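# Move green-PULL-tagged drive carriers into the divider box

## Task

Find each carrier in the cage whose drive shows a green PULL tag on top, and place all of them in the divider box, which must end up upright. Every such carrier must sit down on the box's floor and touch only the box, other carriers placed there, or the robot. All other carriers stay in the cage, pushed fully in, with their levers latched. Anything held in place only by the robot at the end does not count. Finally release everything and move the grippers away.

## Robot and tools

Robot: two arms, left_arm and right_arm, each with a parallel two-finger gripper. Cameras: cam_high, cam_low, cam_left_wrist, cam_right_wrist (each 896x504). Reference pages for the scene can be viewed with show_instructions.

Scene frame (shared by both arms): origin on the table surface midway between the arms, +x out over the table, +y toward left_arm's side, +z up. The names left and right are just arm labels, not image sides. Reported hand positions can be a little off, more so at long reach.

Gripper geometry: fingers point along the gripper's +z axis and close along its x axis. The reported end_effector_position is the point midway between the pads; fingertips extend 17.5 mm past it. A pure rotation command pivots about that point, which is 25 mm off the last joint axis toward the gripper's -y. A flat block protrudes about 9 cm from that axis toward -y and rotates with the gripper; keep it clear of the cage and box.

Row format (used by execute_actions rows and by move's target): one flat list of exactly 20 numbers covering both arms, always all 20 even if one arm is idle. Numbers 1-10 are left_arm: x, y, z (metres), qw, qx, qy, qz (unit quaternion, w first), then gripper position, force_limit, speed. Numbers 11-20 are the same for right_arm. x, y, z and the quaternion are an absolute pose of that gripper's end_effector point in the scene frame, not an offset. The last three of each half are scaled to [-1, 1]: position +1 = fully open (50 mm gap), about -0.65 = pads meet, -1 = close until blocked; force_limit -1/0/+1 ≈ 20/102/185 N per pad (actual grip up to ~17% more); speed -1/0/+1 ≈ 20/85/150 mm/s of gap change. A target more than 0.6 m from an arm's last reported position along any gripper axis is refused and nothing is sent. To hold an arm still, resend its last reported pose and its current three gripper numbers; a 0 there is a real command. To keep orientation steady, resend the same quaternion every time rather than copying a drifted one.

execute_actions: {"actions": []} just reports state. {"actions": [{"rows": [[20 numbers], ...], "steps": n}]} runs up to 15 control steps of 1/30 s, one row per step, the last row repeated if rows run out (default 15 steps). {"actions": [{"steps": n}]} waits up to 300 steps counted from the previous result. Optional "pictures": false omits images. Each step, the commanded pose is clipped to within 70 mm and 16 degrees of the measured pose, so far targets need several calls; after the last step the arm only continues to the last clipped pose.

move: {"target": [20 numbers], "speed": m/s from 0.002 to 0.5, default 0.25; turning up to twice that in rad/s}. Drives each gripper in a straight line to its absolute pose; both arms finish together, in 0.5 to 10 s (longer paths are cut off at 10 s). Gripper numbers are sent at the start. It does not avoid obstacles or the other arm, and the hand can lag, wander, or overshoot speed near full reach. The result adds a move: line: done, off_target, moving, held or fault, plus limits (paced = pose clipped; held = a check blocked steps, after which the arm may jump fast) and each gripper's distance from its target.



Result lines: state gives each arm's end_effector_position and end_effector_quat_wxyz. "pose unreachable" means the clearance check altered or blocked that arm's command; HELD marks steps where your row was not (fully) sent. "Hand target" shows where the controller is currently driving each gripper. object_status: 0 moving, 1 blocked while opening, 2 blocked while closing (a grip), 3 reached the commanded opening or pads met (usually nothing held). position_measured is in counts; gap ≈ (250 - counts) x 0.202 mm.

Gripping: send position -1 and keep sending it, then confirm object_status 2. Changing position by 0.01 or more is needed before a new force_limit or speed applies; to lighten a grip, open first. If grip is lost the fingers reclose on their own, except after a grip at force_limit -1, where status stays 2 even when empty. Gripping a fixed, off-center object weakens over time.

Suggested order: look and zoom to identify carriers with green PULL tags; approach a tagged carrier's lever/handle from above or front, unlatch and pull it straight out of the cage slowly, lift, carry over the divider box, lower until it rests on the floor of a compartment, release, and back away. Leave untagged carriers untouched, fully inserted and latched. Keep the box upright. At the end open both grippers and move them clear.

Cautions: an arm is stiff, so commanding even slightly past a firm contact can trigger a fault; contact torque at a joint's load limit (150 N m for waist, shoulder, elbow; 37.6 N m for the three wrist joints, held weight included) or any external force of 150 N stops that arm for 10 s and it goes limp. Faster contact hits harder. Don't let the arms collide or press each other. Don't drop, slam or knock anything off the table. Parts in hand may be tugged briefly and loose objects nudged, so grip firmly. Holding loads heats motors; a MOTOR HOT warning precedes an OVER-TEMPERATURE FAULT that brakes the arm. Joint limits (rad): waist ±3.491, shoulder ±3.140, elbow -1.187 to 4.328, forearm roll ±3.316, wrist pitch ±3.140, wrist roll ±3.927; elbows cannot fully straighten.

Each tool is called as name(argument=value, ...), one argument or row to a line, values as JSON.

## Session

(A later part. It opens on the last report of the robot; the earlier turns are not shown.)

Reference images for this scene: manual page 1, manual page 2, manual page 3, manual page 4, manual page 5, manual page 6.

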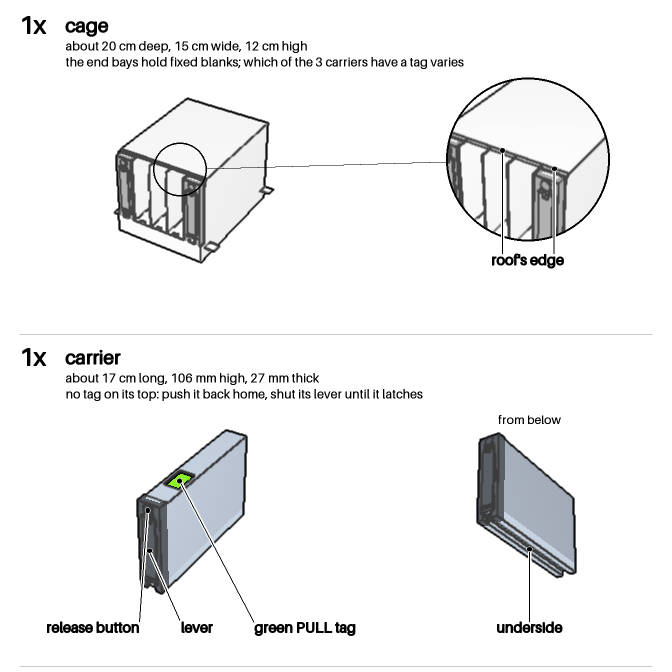

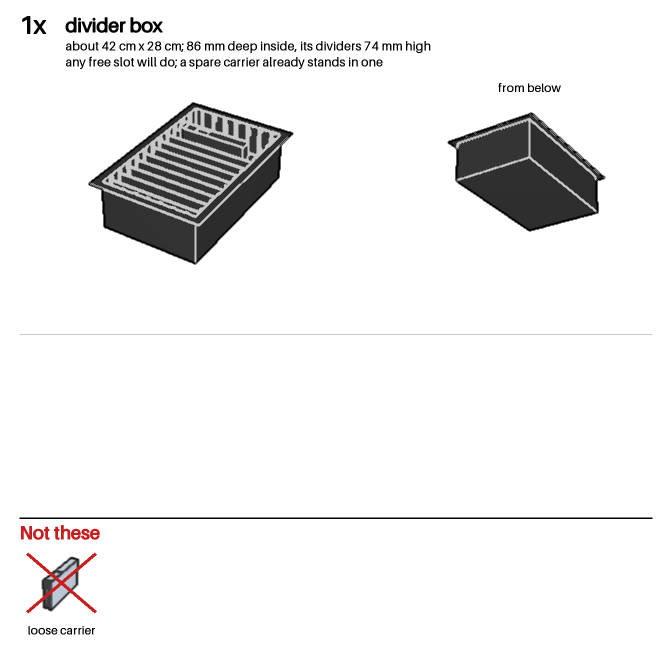

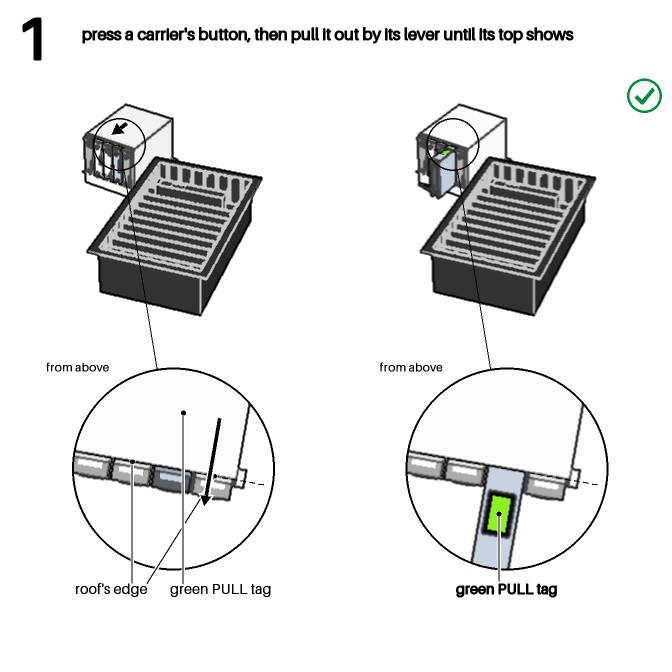

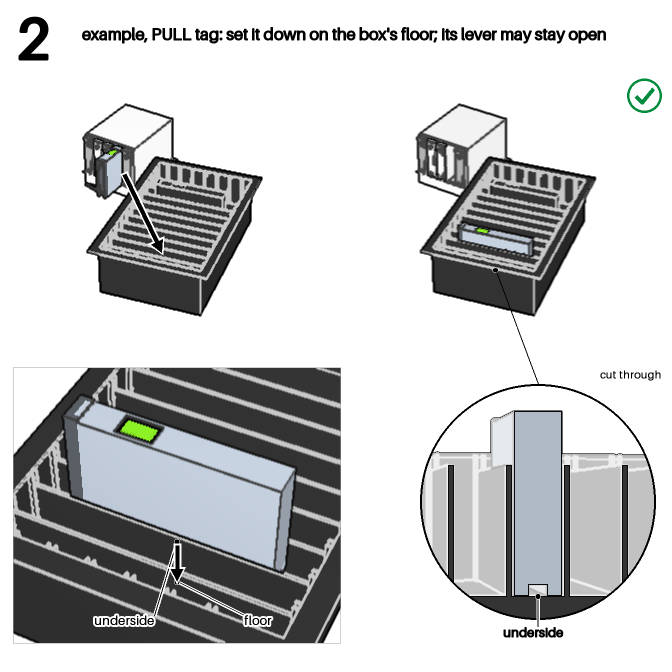

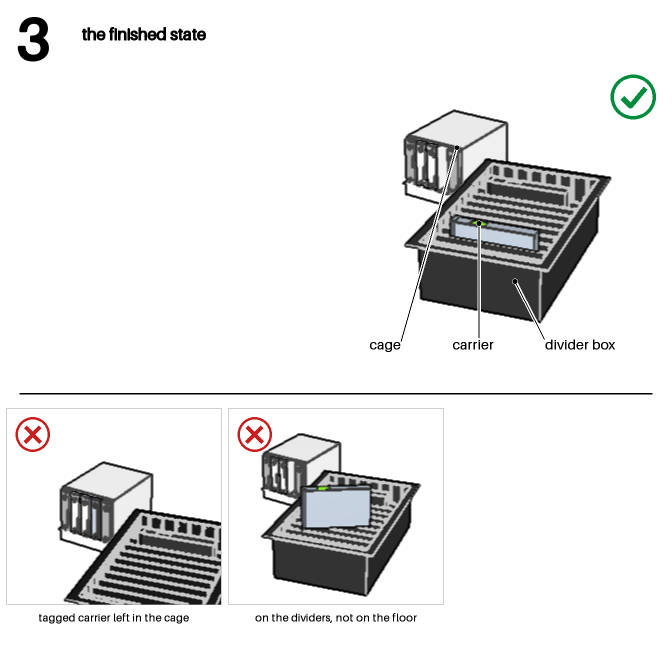

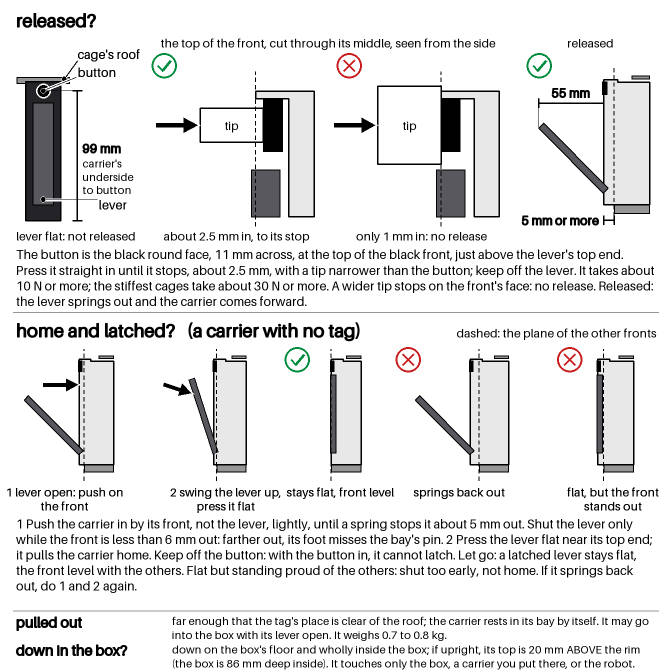

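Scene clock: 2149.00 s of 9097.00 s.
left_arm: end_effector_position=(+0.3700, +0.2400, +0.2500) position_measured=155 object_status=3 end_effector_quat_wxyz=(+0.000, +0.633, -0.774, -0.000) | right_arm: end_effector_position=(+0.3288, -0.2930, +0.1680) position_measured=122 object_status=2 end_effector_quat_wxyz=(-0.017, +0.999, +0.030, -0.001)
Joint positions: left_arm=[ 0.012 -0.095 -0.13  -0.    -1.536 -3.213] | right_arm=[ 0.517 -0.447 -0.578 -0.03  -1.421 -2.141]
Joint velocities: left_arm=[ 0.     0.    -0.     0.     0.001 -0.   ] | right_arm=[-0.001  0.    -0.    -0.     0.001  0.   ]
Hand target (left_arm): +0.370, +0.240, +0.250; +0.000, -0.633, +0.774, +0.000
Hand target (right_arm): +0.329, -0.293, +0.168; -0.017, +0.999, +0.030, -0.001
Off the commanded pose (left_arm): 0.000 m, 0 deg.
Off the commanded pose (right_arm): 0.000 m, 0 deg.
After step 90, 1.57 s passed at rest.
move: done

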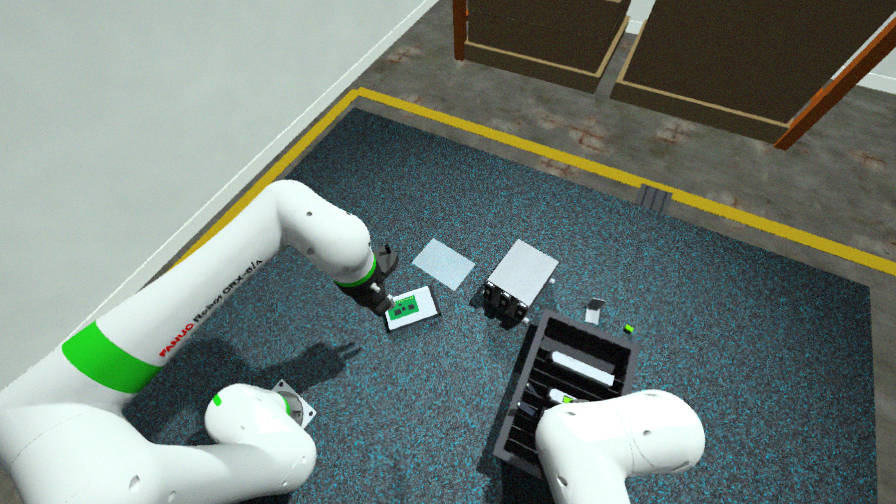

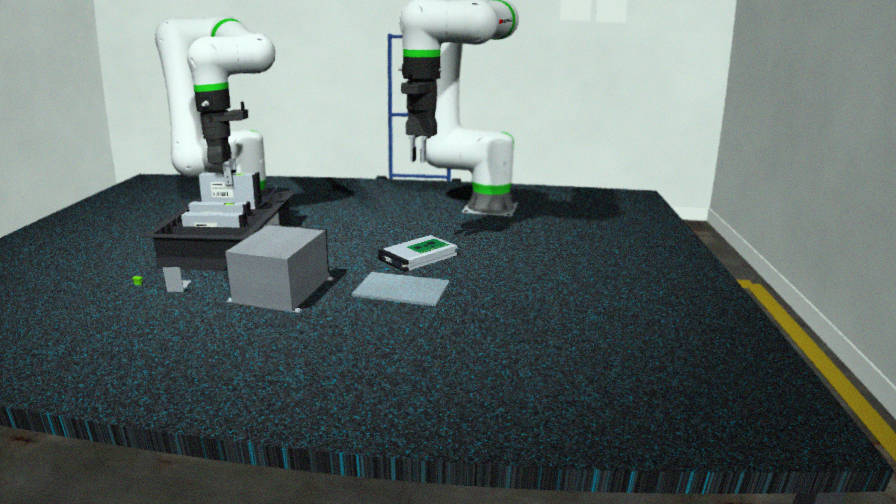

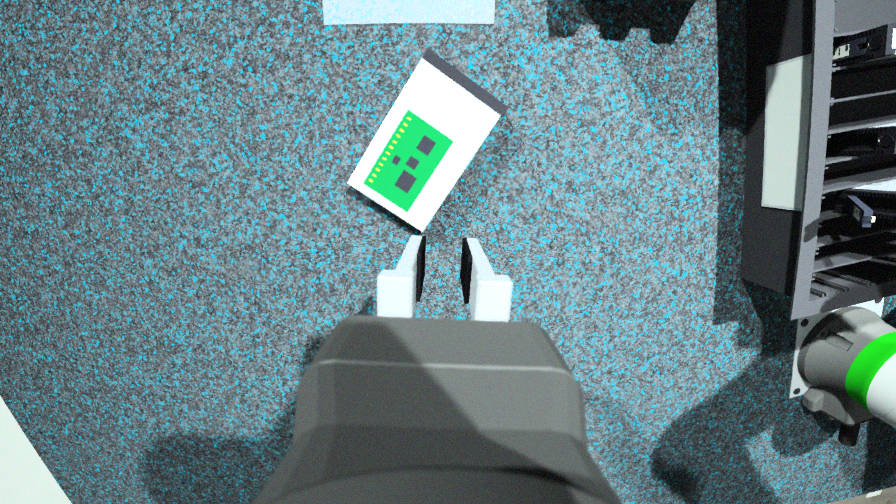

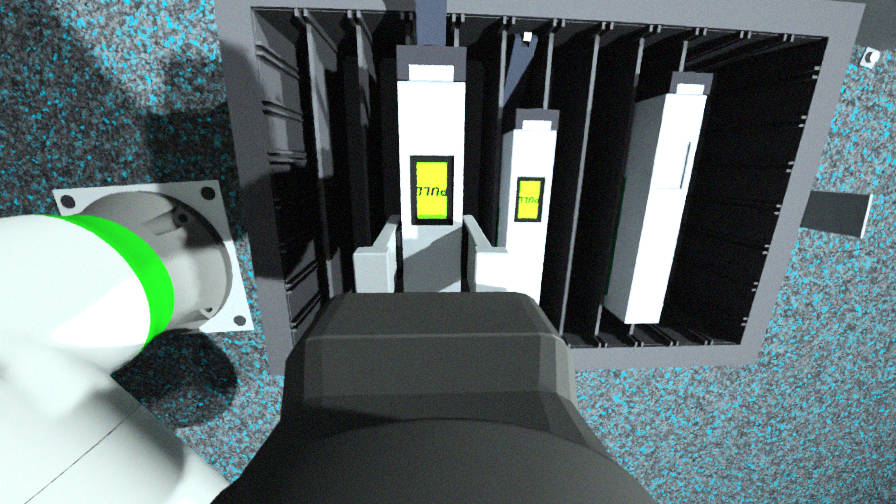

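move(
  target=[0.37,0.24,0.25,0,0.6327,-0.7744,0,-0.02,-0.3,-0.3,0.3288,-0.293,0.145,-0.0174,0.9994,0.0297,-0.0005,-1,0.4,-0.3],
  speed=0.007,
)

Scene clock: 2155.53 s of 9097.00 s.
left_arm: end_effector_position=(+0.3700, +0.2400, +0.2500) position_measured=155 object_status=3 end_effector_quat_wxyz=(+0.000, +0.633, -0.774, -0.000) | right_arm: end_effector_position=(+0.3288, -0.2930, +0.1450) position_measured=122 object_status=2 end_effector_quat_wxyz=(-0.017, +0.999, +0.030, -0.001)
Joint positions: left_arm=[ 0.012 -0.095 -0.13  -0.    -1.536 -3.213] | right_arm=[ 0.517 -0.436 -0.625 -0.03  -1.363 -2.139]
Joint velocities: left_arm=[-0.003 -0.    -0.     0.001  0.001  0.001] | right_arm=[-0.     0.    -0.001 -0.     0.001  0.001]
Hand target (left_arm): +0.370, +0.240, +0.250; +0.000, -0.633, +0.774, +0.000
Hand target (right_arm): +0.329, -0.293, +0.145; -0.017, +0.999, +0.030, -0.001
Off the commanded pose (left_arm): 0.000 m, 0 deg.
Off the commanded pose (right_arm): 0.000 m, 0 deg.
After step 90, 0.03 s passed at rest.
move: done

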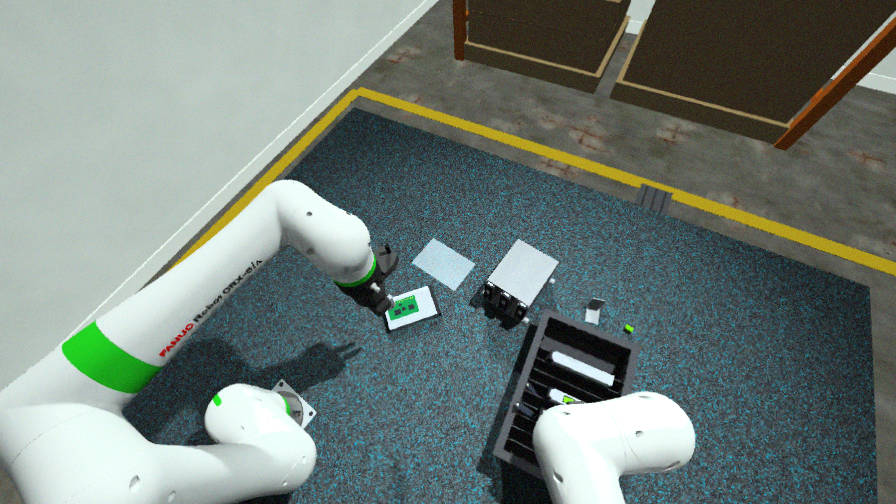

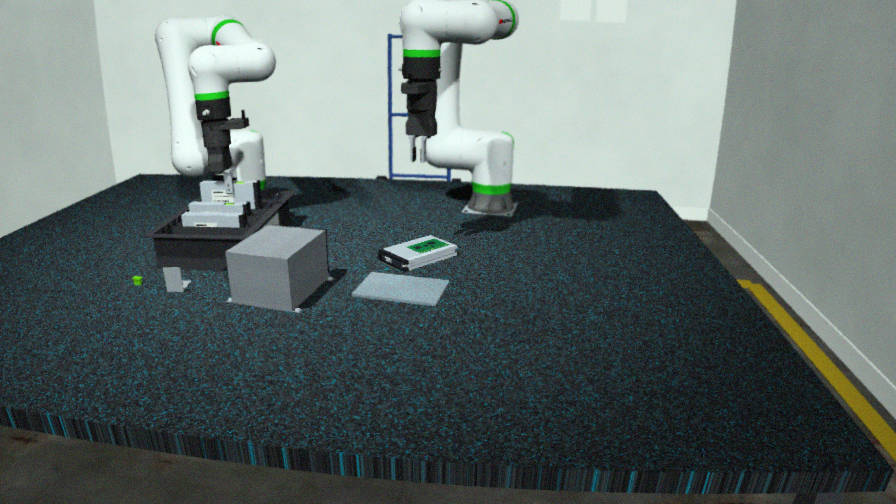

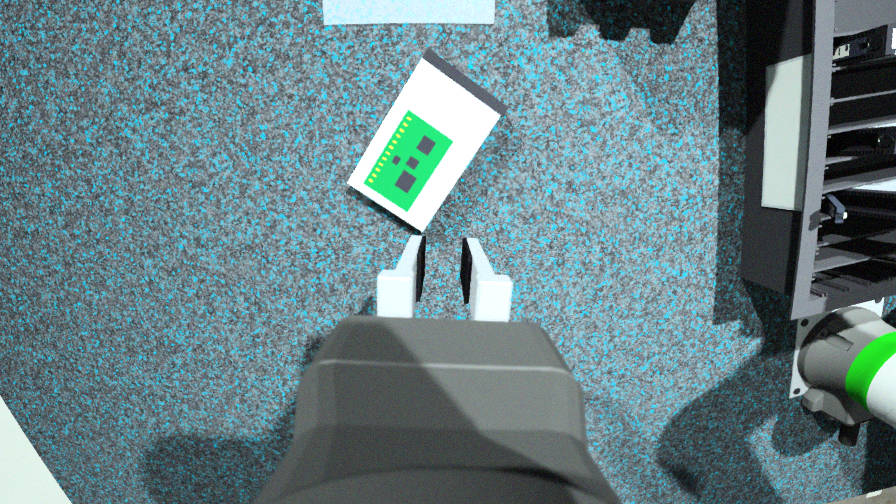

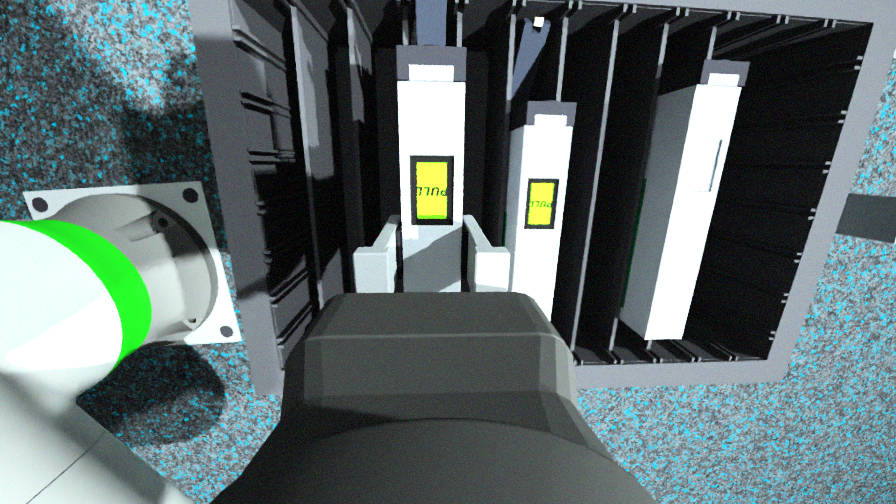

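move(
  target=[0.37,0.24,0.25,0,0.6327,-0.7744,0,-0.02,-0.3,-0.3,0.3294,-0.303,0.145,-0.0174,0.9994,0.0297,-0.0005,-1,0.4,-0.3],
  speed=0.004,
)

Scene clock: 2176.13 s of 9097.00 s.
left_arm: end_effector_position=(+0.3700, +0.2400, +0.2500) position_measured=155 object_status=3 end_effector_quat_wxyz=(+0.000, +0.633, -0.774, -0.000) | right_arm: end_effector_position=(+0.3294, -0.3030, +0.1450) position_measured=122 object_status=2 end_effector_quat_wxyz=(-0.017, +0.999, +0.030, -0.001)
Joint positions: left_arm=[ 0.012 -0.095 -0.13  -0.    -1.536 -3.213] | right_arm=[ 0.483 -0.438 -0.626 -0.031 -1.365 -2.105]
Joint velocities: left_arm=[ 0.     0.    -0.    -0.001  0.001 -0.   ] | right_arm=[-0.002 -0.     0.    -0.001 -0.     0.001]
Hand target (left_arm): +0.370, +0.240, +0.250; +0.000, -0.633, +0.774, +0.000
Hand target (right_arm): +0.329, -0.303, +0.145; -0.017, +0.999, +0.030, -0.001
Off the commanded pose (left_arm): 0.000 m, 0 deg.
Off the commanded pose (right_arm): 0.000 m, 0 deg.
After step 90, 14.87 s passed at rest.
move: done

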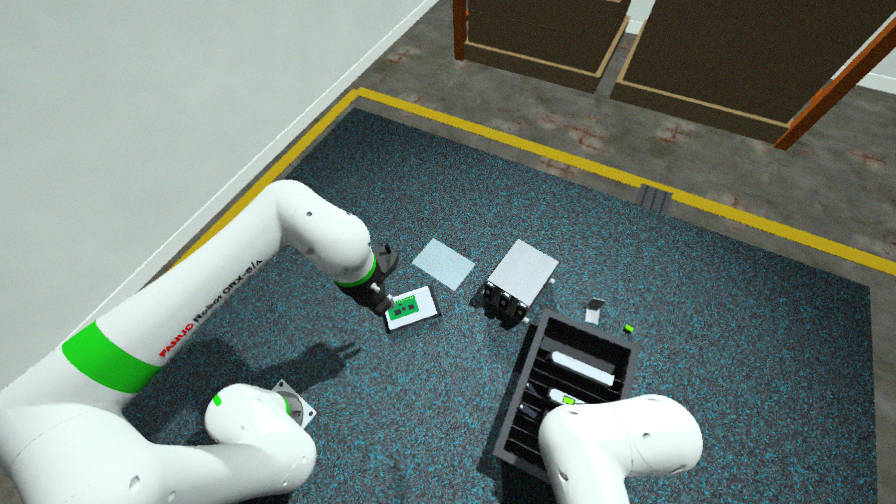

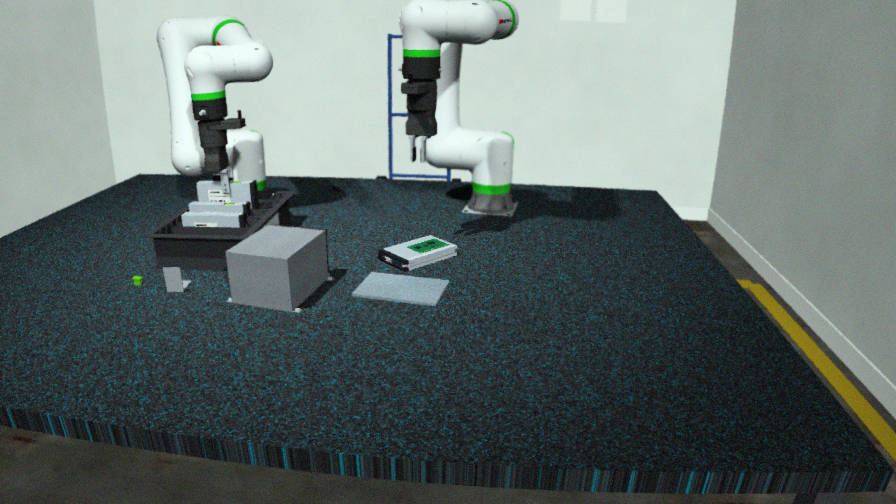

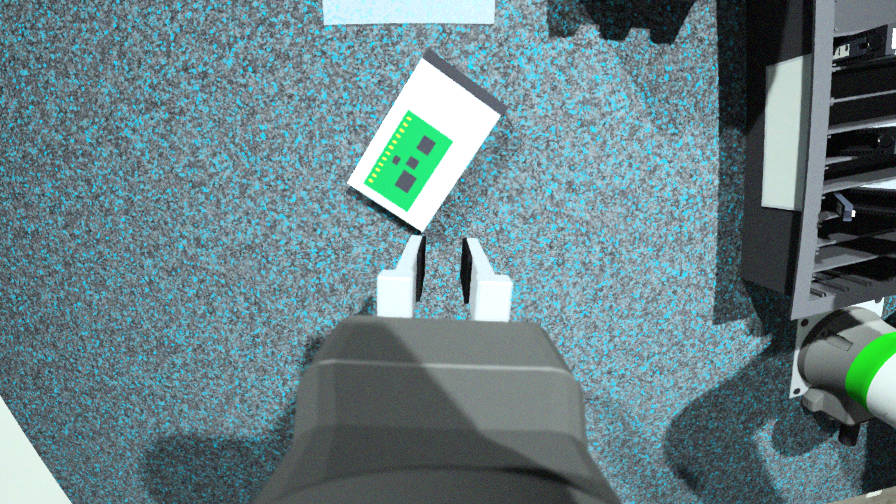

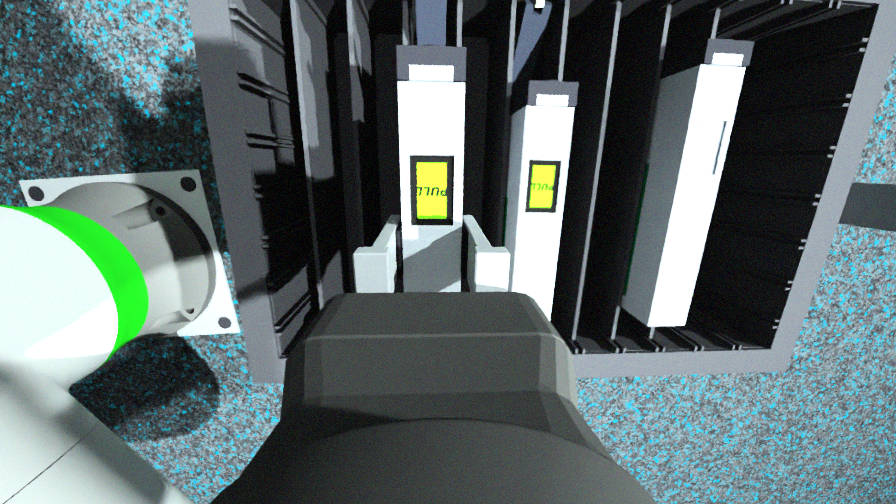

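move(
  target=[0.37,0.24,0.25,0,0.6327,-0.7744,0,-0.02,-0.3,-0.3,0.3295,-0.3053,0.145,-0.0174,0.9994,0.0297,-0.0005,-1,0.4,-0.3],
  speed=0.004,
)

Scene clock: 2180.83 s of 9097.00 s.
left_arm: end_effector_position=(+0.3700, +0.2400, +0.2500) position_measured=155 object_status=3 end_effector_quat_wxyz=(+0.000, +0.633, -0.774, -0.000) | right_arm: end_effector_position=(+0.3295, -0.3053, +0.1450) position_measured=122 object_status=2 end_effector_quat_wxyz=(-0.017, +0.999, +0.030, -0.001)
Joint positions: left_arm=[ 0.012 -0.095 -0.13   0.    -1.536 -3.213] | right_arm=[ 0.475 -0.439 -0.627 -0.031 -1.365 -2.097]
Joint velocities: left_arm=[ 0.    -0.     0.001 -0.001 -0.002 -0.   ] | right_arm=[-0.002 -0.     0.    -0.     0.     0.001]
Hand target (left_arm): +0.370, +0.240, +0.250; +0.000, -0.633, +0.774, +0.000
Hand target (right_arm): +0.329, -0.305, +0.145; -0.017, +0.999, +0.030, -0.001
Off the commanded pose (left_arm): 0.000 m, 0 deg.
Off the commanded pose (right_arm): 0.000 m, 0 deg.
After step 90, 0.90 s passed at rest.
move: done

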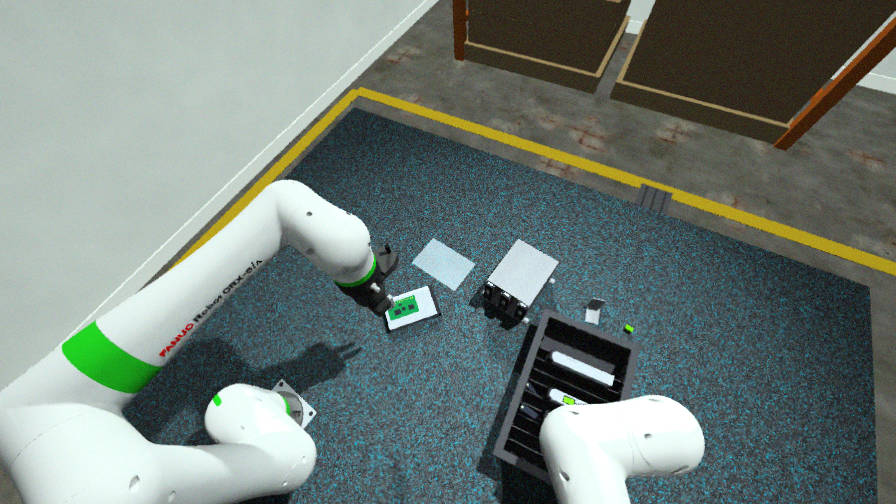

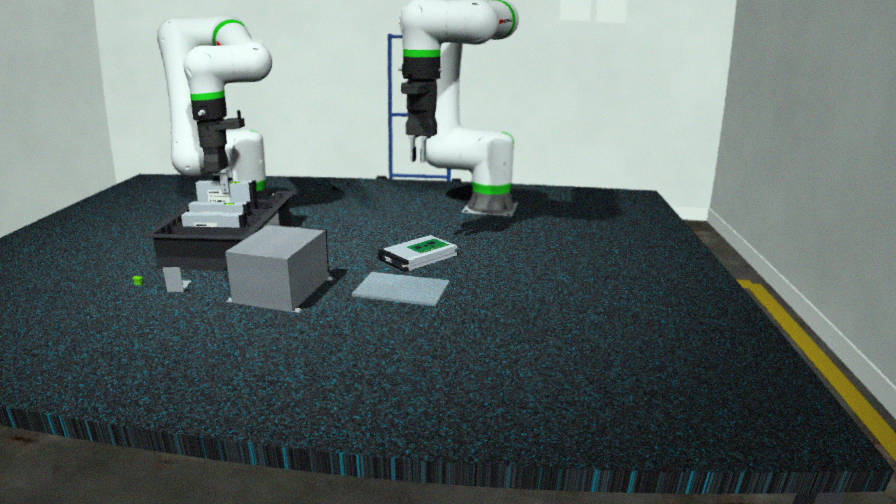

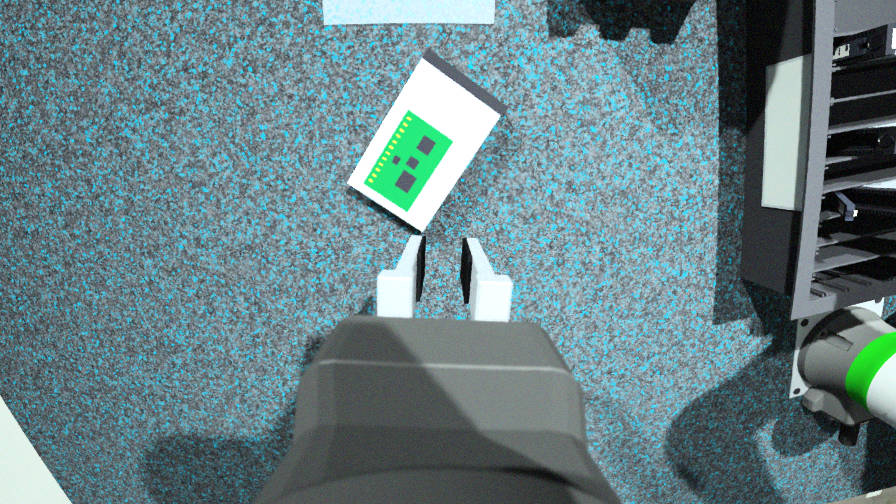

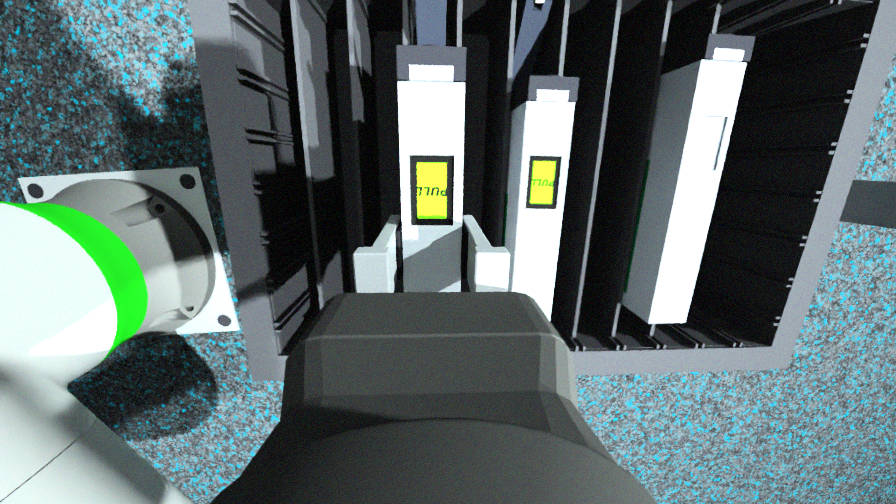

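execute_actions(
  actions=[],
)

Scene clock: 2187.33 s of 9097.00 s.
left_arm: end_effector_position=(+0.3700, +0.2400, +0.2500) position_measured=155 object_status=3 end_effector_quat_wxyz=(+0.000, +0.633, -0.774, -0.000) | right_arm: end_effector_position=(+0.3295, -0.3053, +0.1450) position_measured=122 object_status=2 end_effector_quat_wxyz=(-0.017, +0.999, +0.030, -0.001)
Joint positions: left_arm=[ 0.012 -0.095 -0.13  -0.    -1.536 -3.213] | right_arm=[ 0.475 -0.439 -0.627 -0.031 -1.365 -2.097]
Joint velocities: left_arm=[-0.001  0.     0.    -0.001  0.001 -0.001] | right_arm=[-0.001  0.     0.    -0.    -0.    -0.001]
Hand target (left_arm): +0.370, +0.240, +0.250; +0.000, -0.633, +0.774, +0.000
Hand target (right_arm): +0.329, -0.305, +0.145; -0.017, +0.999, +0.030, -0.001
Off the commanded pose (left_arm): 0.000 m, 0 deg.
Off the commanded pose (right_arm): 0.000 m, 0 deg.
Steps of this call (steps 1 to 90: nothing new was sent; then 3.50 s passed at rest). Readings (end_effector_position | what the end effector reports):
1: left_arm (+0.3700, +0.2400, +0.2500) | right_arm (+0.3295, -0.3053, +0.1450) | left_arm position_measured=155 object_status=3 | right_arm position_measured=122 object_status=2
2: left_arm (+0.3700, +0.2400, +0.2500) | right_arm (+0.3295, -0.3053, +0.1450) | left_arm position_measured=155 object_status=3 | right_arm position_measured=122 object_status=2
4: left_arm (+0.3700, +0.2400, +0.2500) | right_arm (+0.3295, -0.3053, +0.1450) | left_arm position_measured=155 object_status=3 | right_arm position_measured=122 object_status=2
8: left_arm (+0.3700, +0.2400, +0.2500) | right_arm (+0.3295, -0.3053, +0.1450) | left_arm position_measured=155 object_status=3 | right_arm position_measured=122 object_status=2
90: the state above

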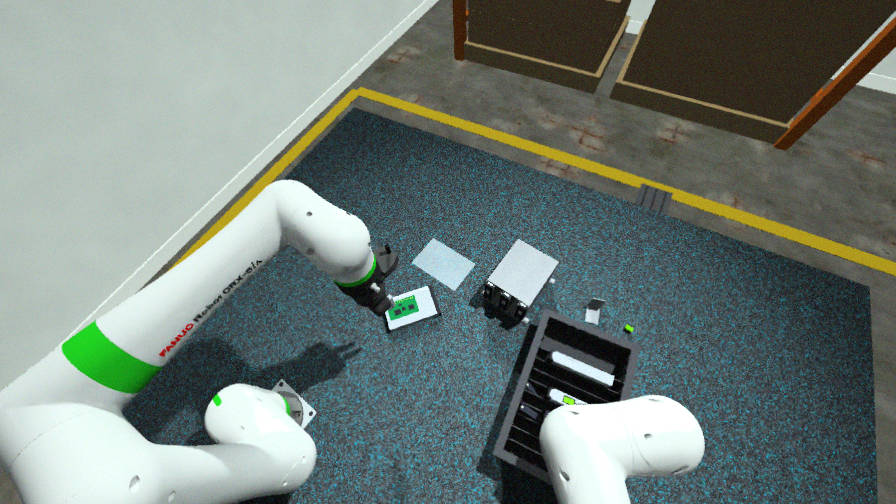

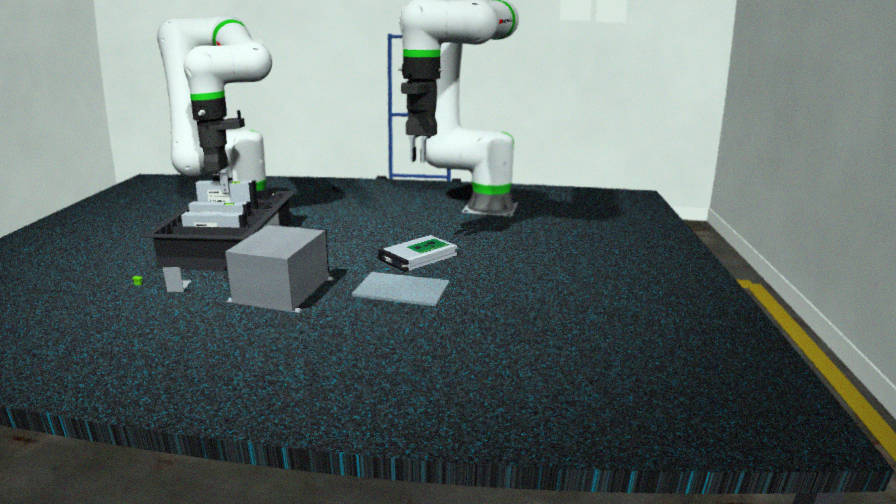

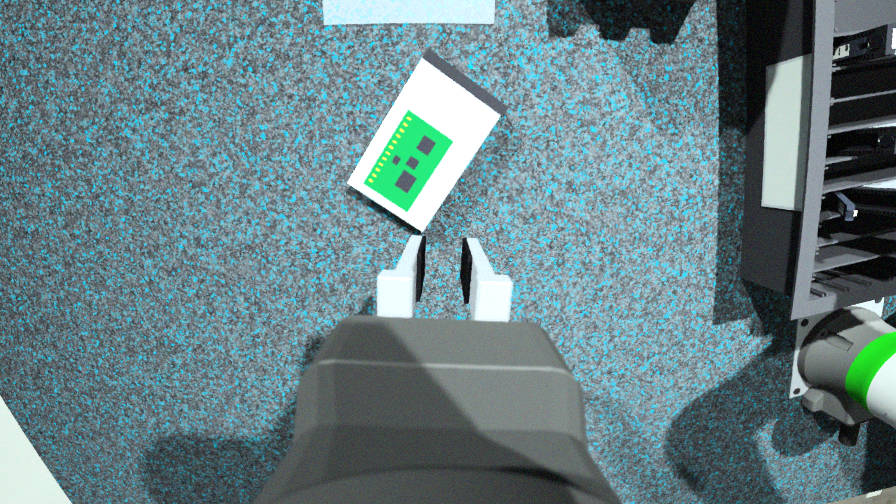

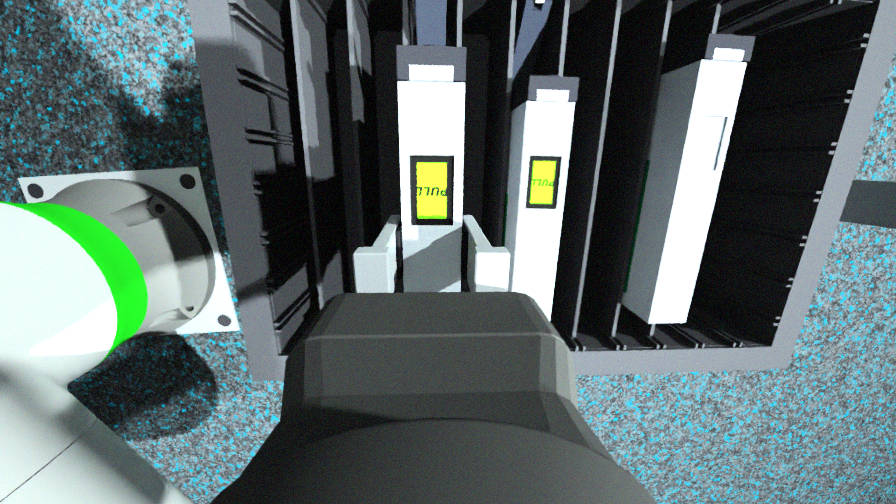

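move(
  target=[0.37,0.24,0.25,0,0.6327,-0.7744,0,-0.02,-0.3,-0.3,0.3295,-0.3053,0.131,-0.0174,0.9994,0.0297,-0.0005,-1,0.4,-0.3],
  speed=0.007,
)

Scene clock: 2193.63 s of 9097.00 s.
left_arm: end_effector_position=(+0.3700, +0.2400, +0.2500) position_measured=155 object_status=3 end_effector_quat_wxyz=(+0.000, +0.633, -0.774, -0.000) | right_arm: end_effector_position=(+0.3295, -0.3053, +0.1310) position_measured=122 object_status=2 end_effector_quat_wxyz=(-0.017, +0.999, +0.030, -0.001)
Joint positions: left_arm=[ 0.012 -0.095 -0.13  -0.    -1.536 -3.213] | right_arm=[ 0.475 -0.43  -0.654 -0.031 -1.328 -2.096]
Joint velocities: left_arm=[-0.     0.    -0.     0.     0.001 -0.002] | right_arm=[ 0.003  0.    -0.001  0.     0.001 -0.   ]
Hand target (left_arm): +0.370, +0.240, +0.250; +0.000, -0.633, +0.774, +0.000
Hand target (right_arm): +0.329, -0.305, +0.131; -0.017, +0.999, +0.030, -0.001
Off the commanded pose (left_arm): 0.000 m, 0 deg.
Off the commanded pose (right_arm): 0.000 m, 0 deg.
After step 90, 1.07 s passed at rest.
move: done

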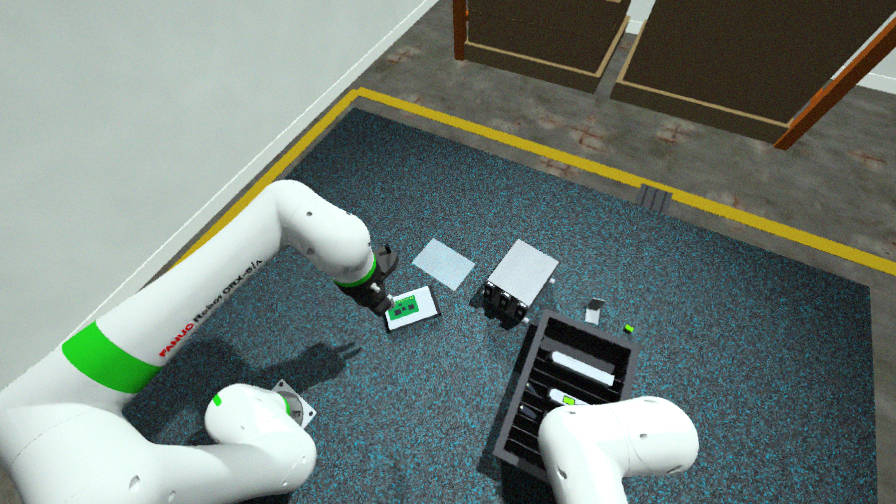

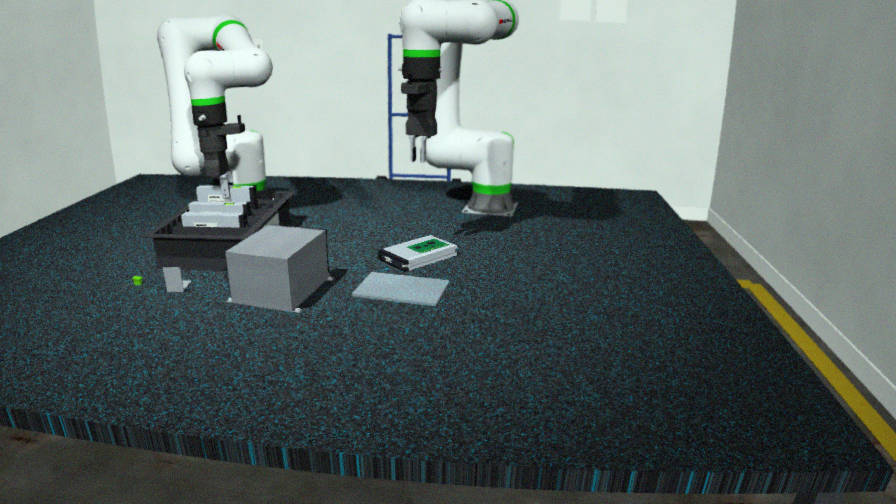

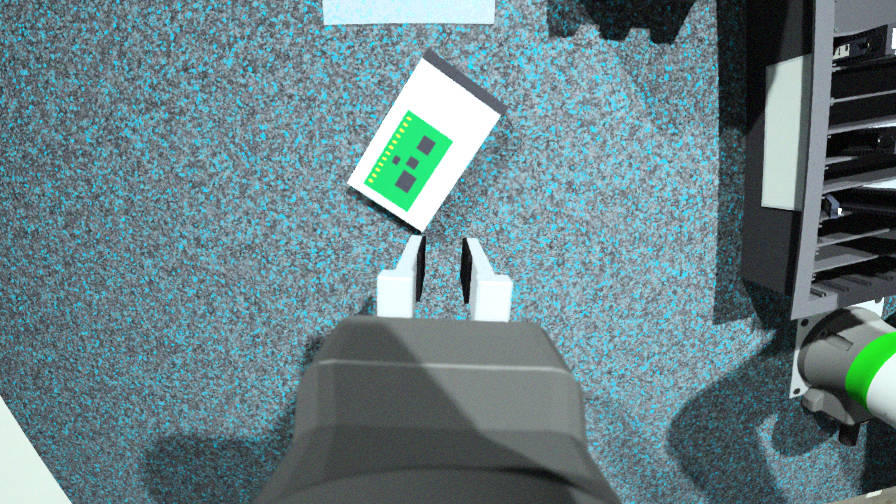

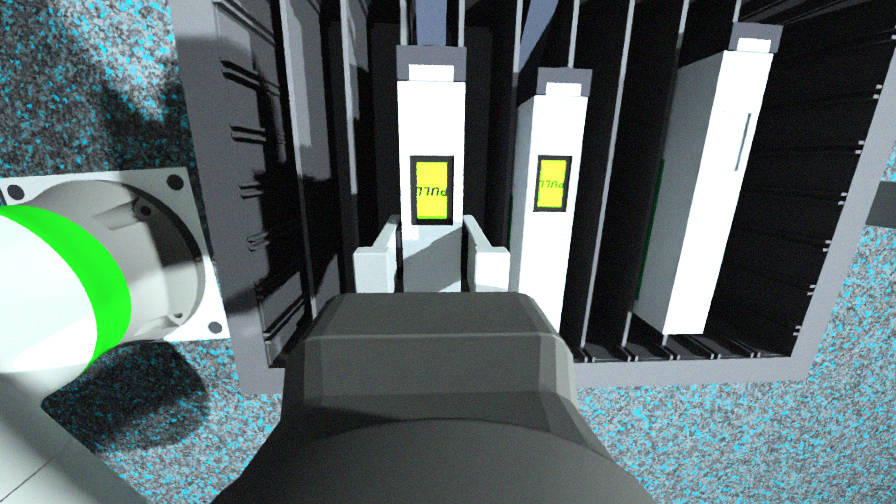

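zoom_image(
  camera="cam_right_wrist",
  region=[330,0,650,180],
)

zoom_image(
  camera="cam_low",
  region=[140,150,320,260],
)

Region (330, 0, 650, 180) of cam_right_wrist's 896x504 image, scaled by 1.575, with more detail than that image has; it fills the top 284 rows of this view, and the rest is white.

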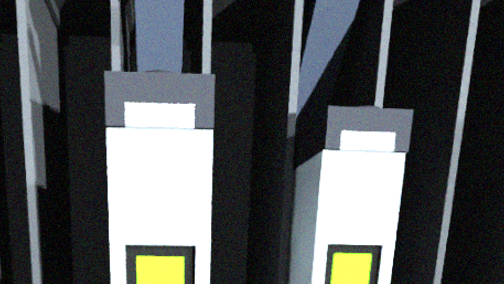

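Region (140, 150, 320, 260) of cam_low's 896x504 image, scaled by 2.800, with more detail than that image has.

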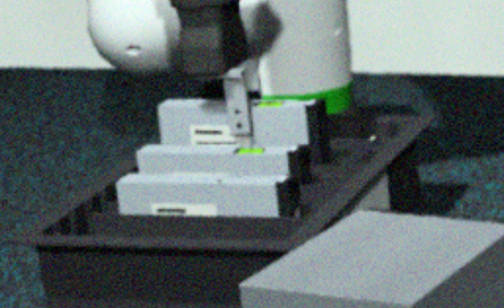

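zoom_image(
  camera="cam_left_wrist",
  region=[736,60,896,300],
)

zoom_image(
  camera="cam_high",
  region=[480,310,680,470],
)

Region (736, 60, 896, 300) of cam_left_wrist's 896x504 image, scaled by 2.100, with more detail than that image has.

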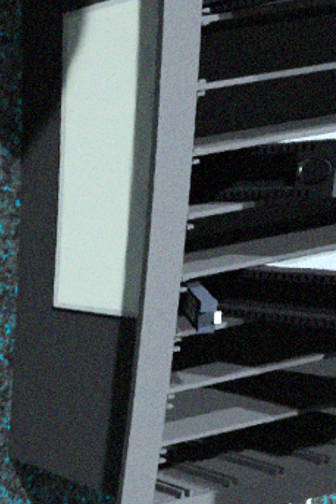

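Region (480, 310, 680, 470) of cam_high's 896x504 image, scaled by 2.520, with more detail than that image has; it fills the top 403 rows of this view, and the rest is white.

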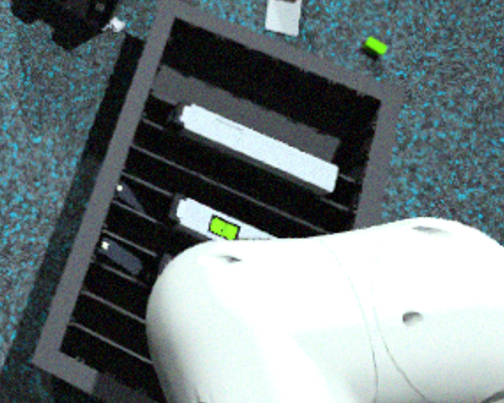

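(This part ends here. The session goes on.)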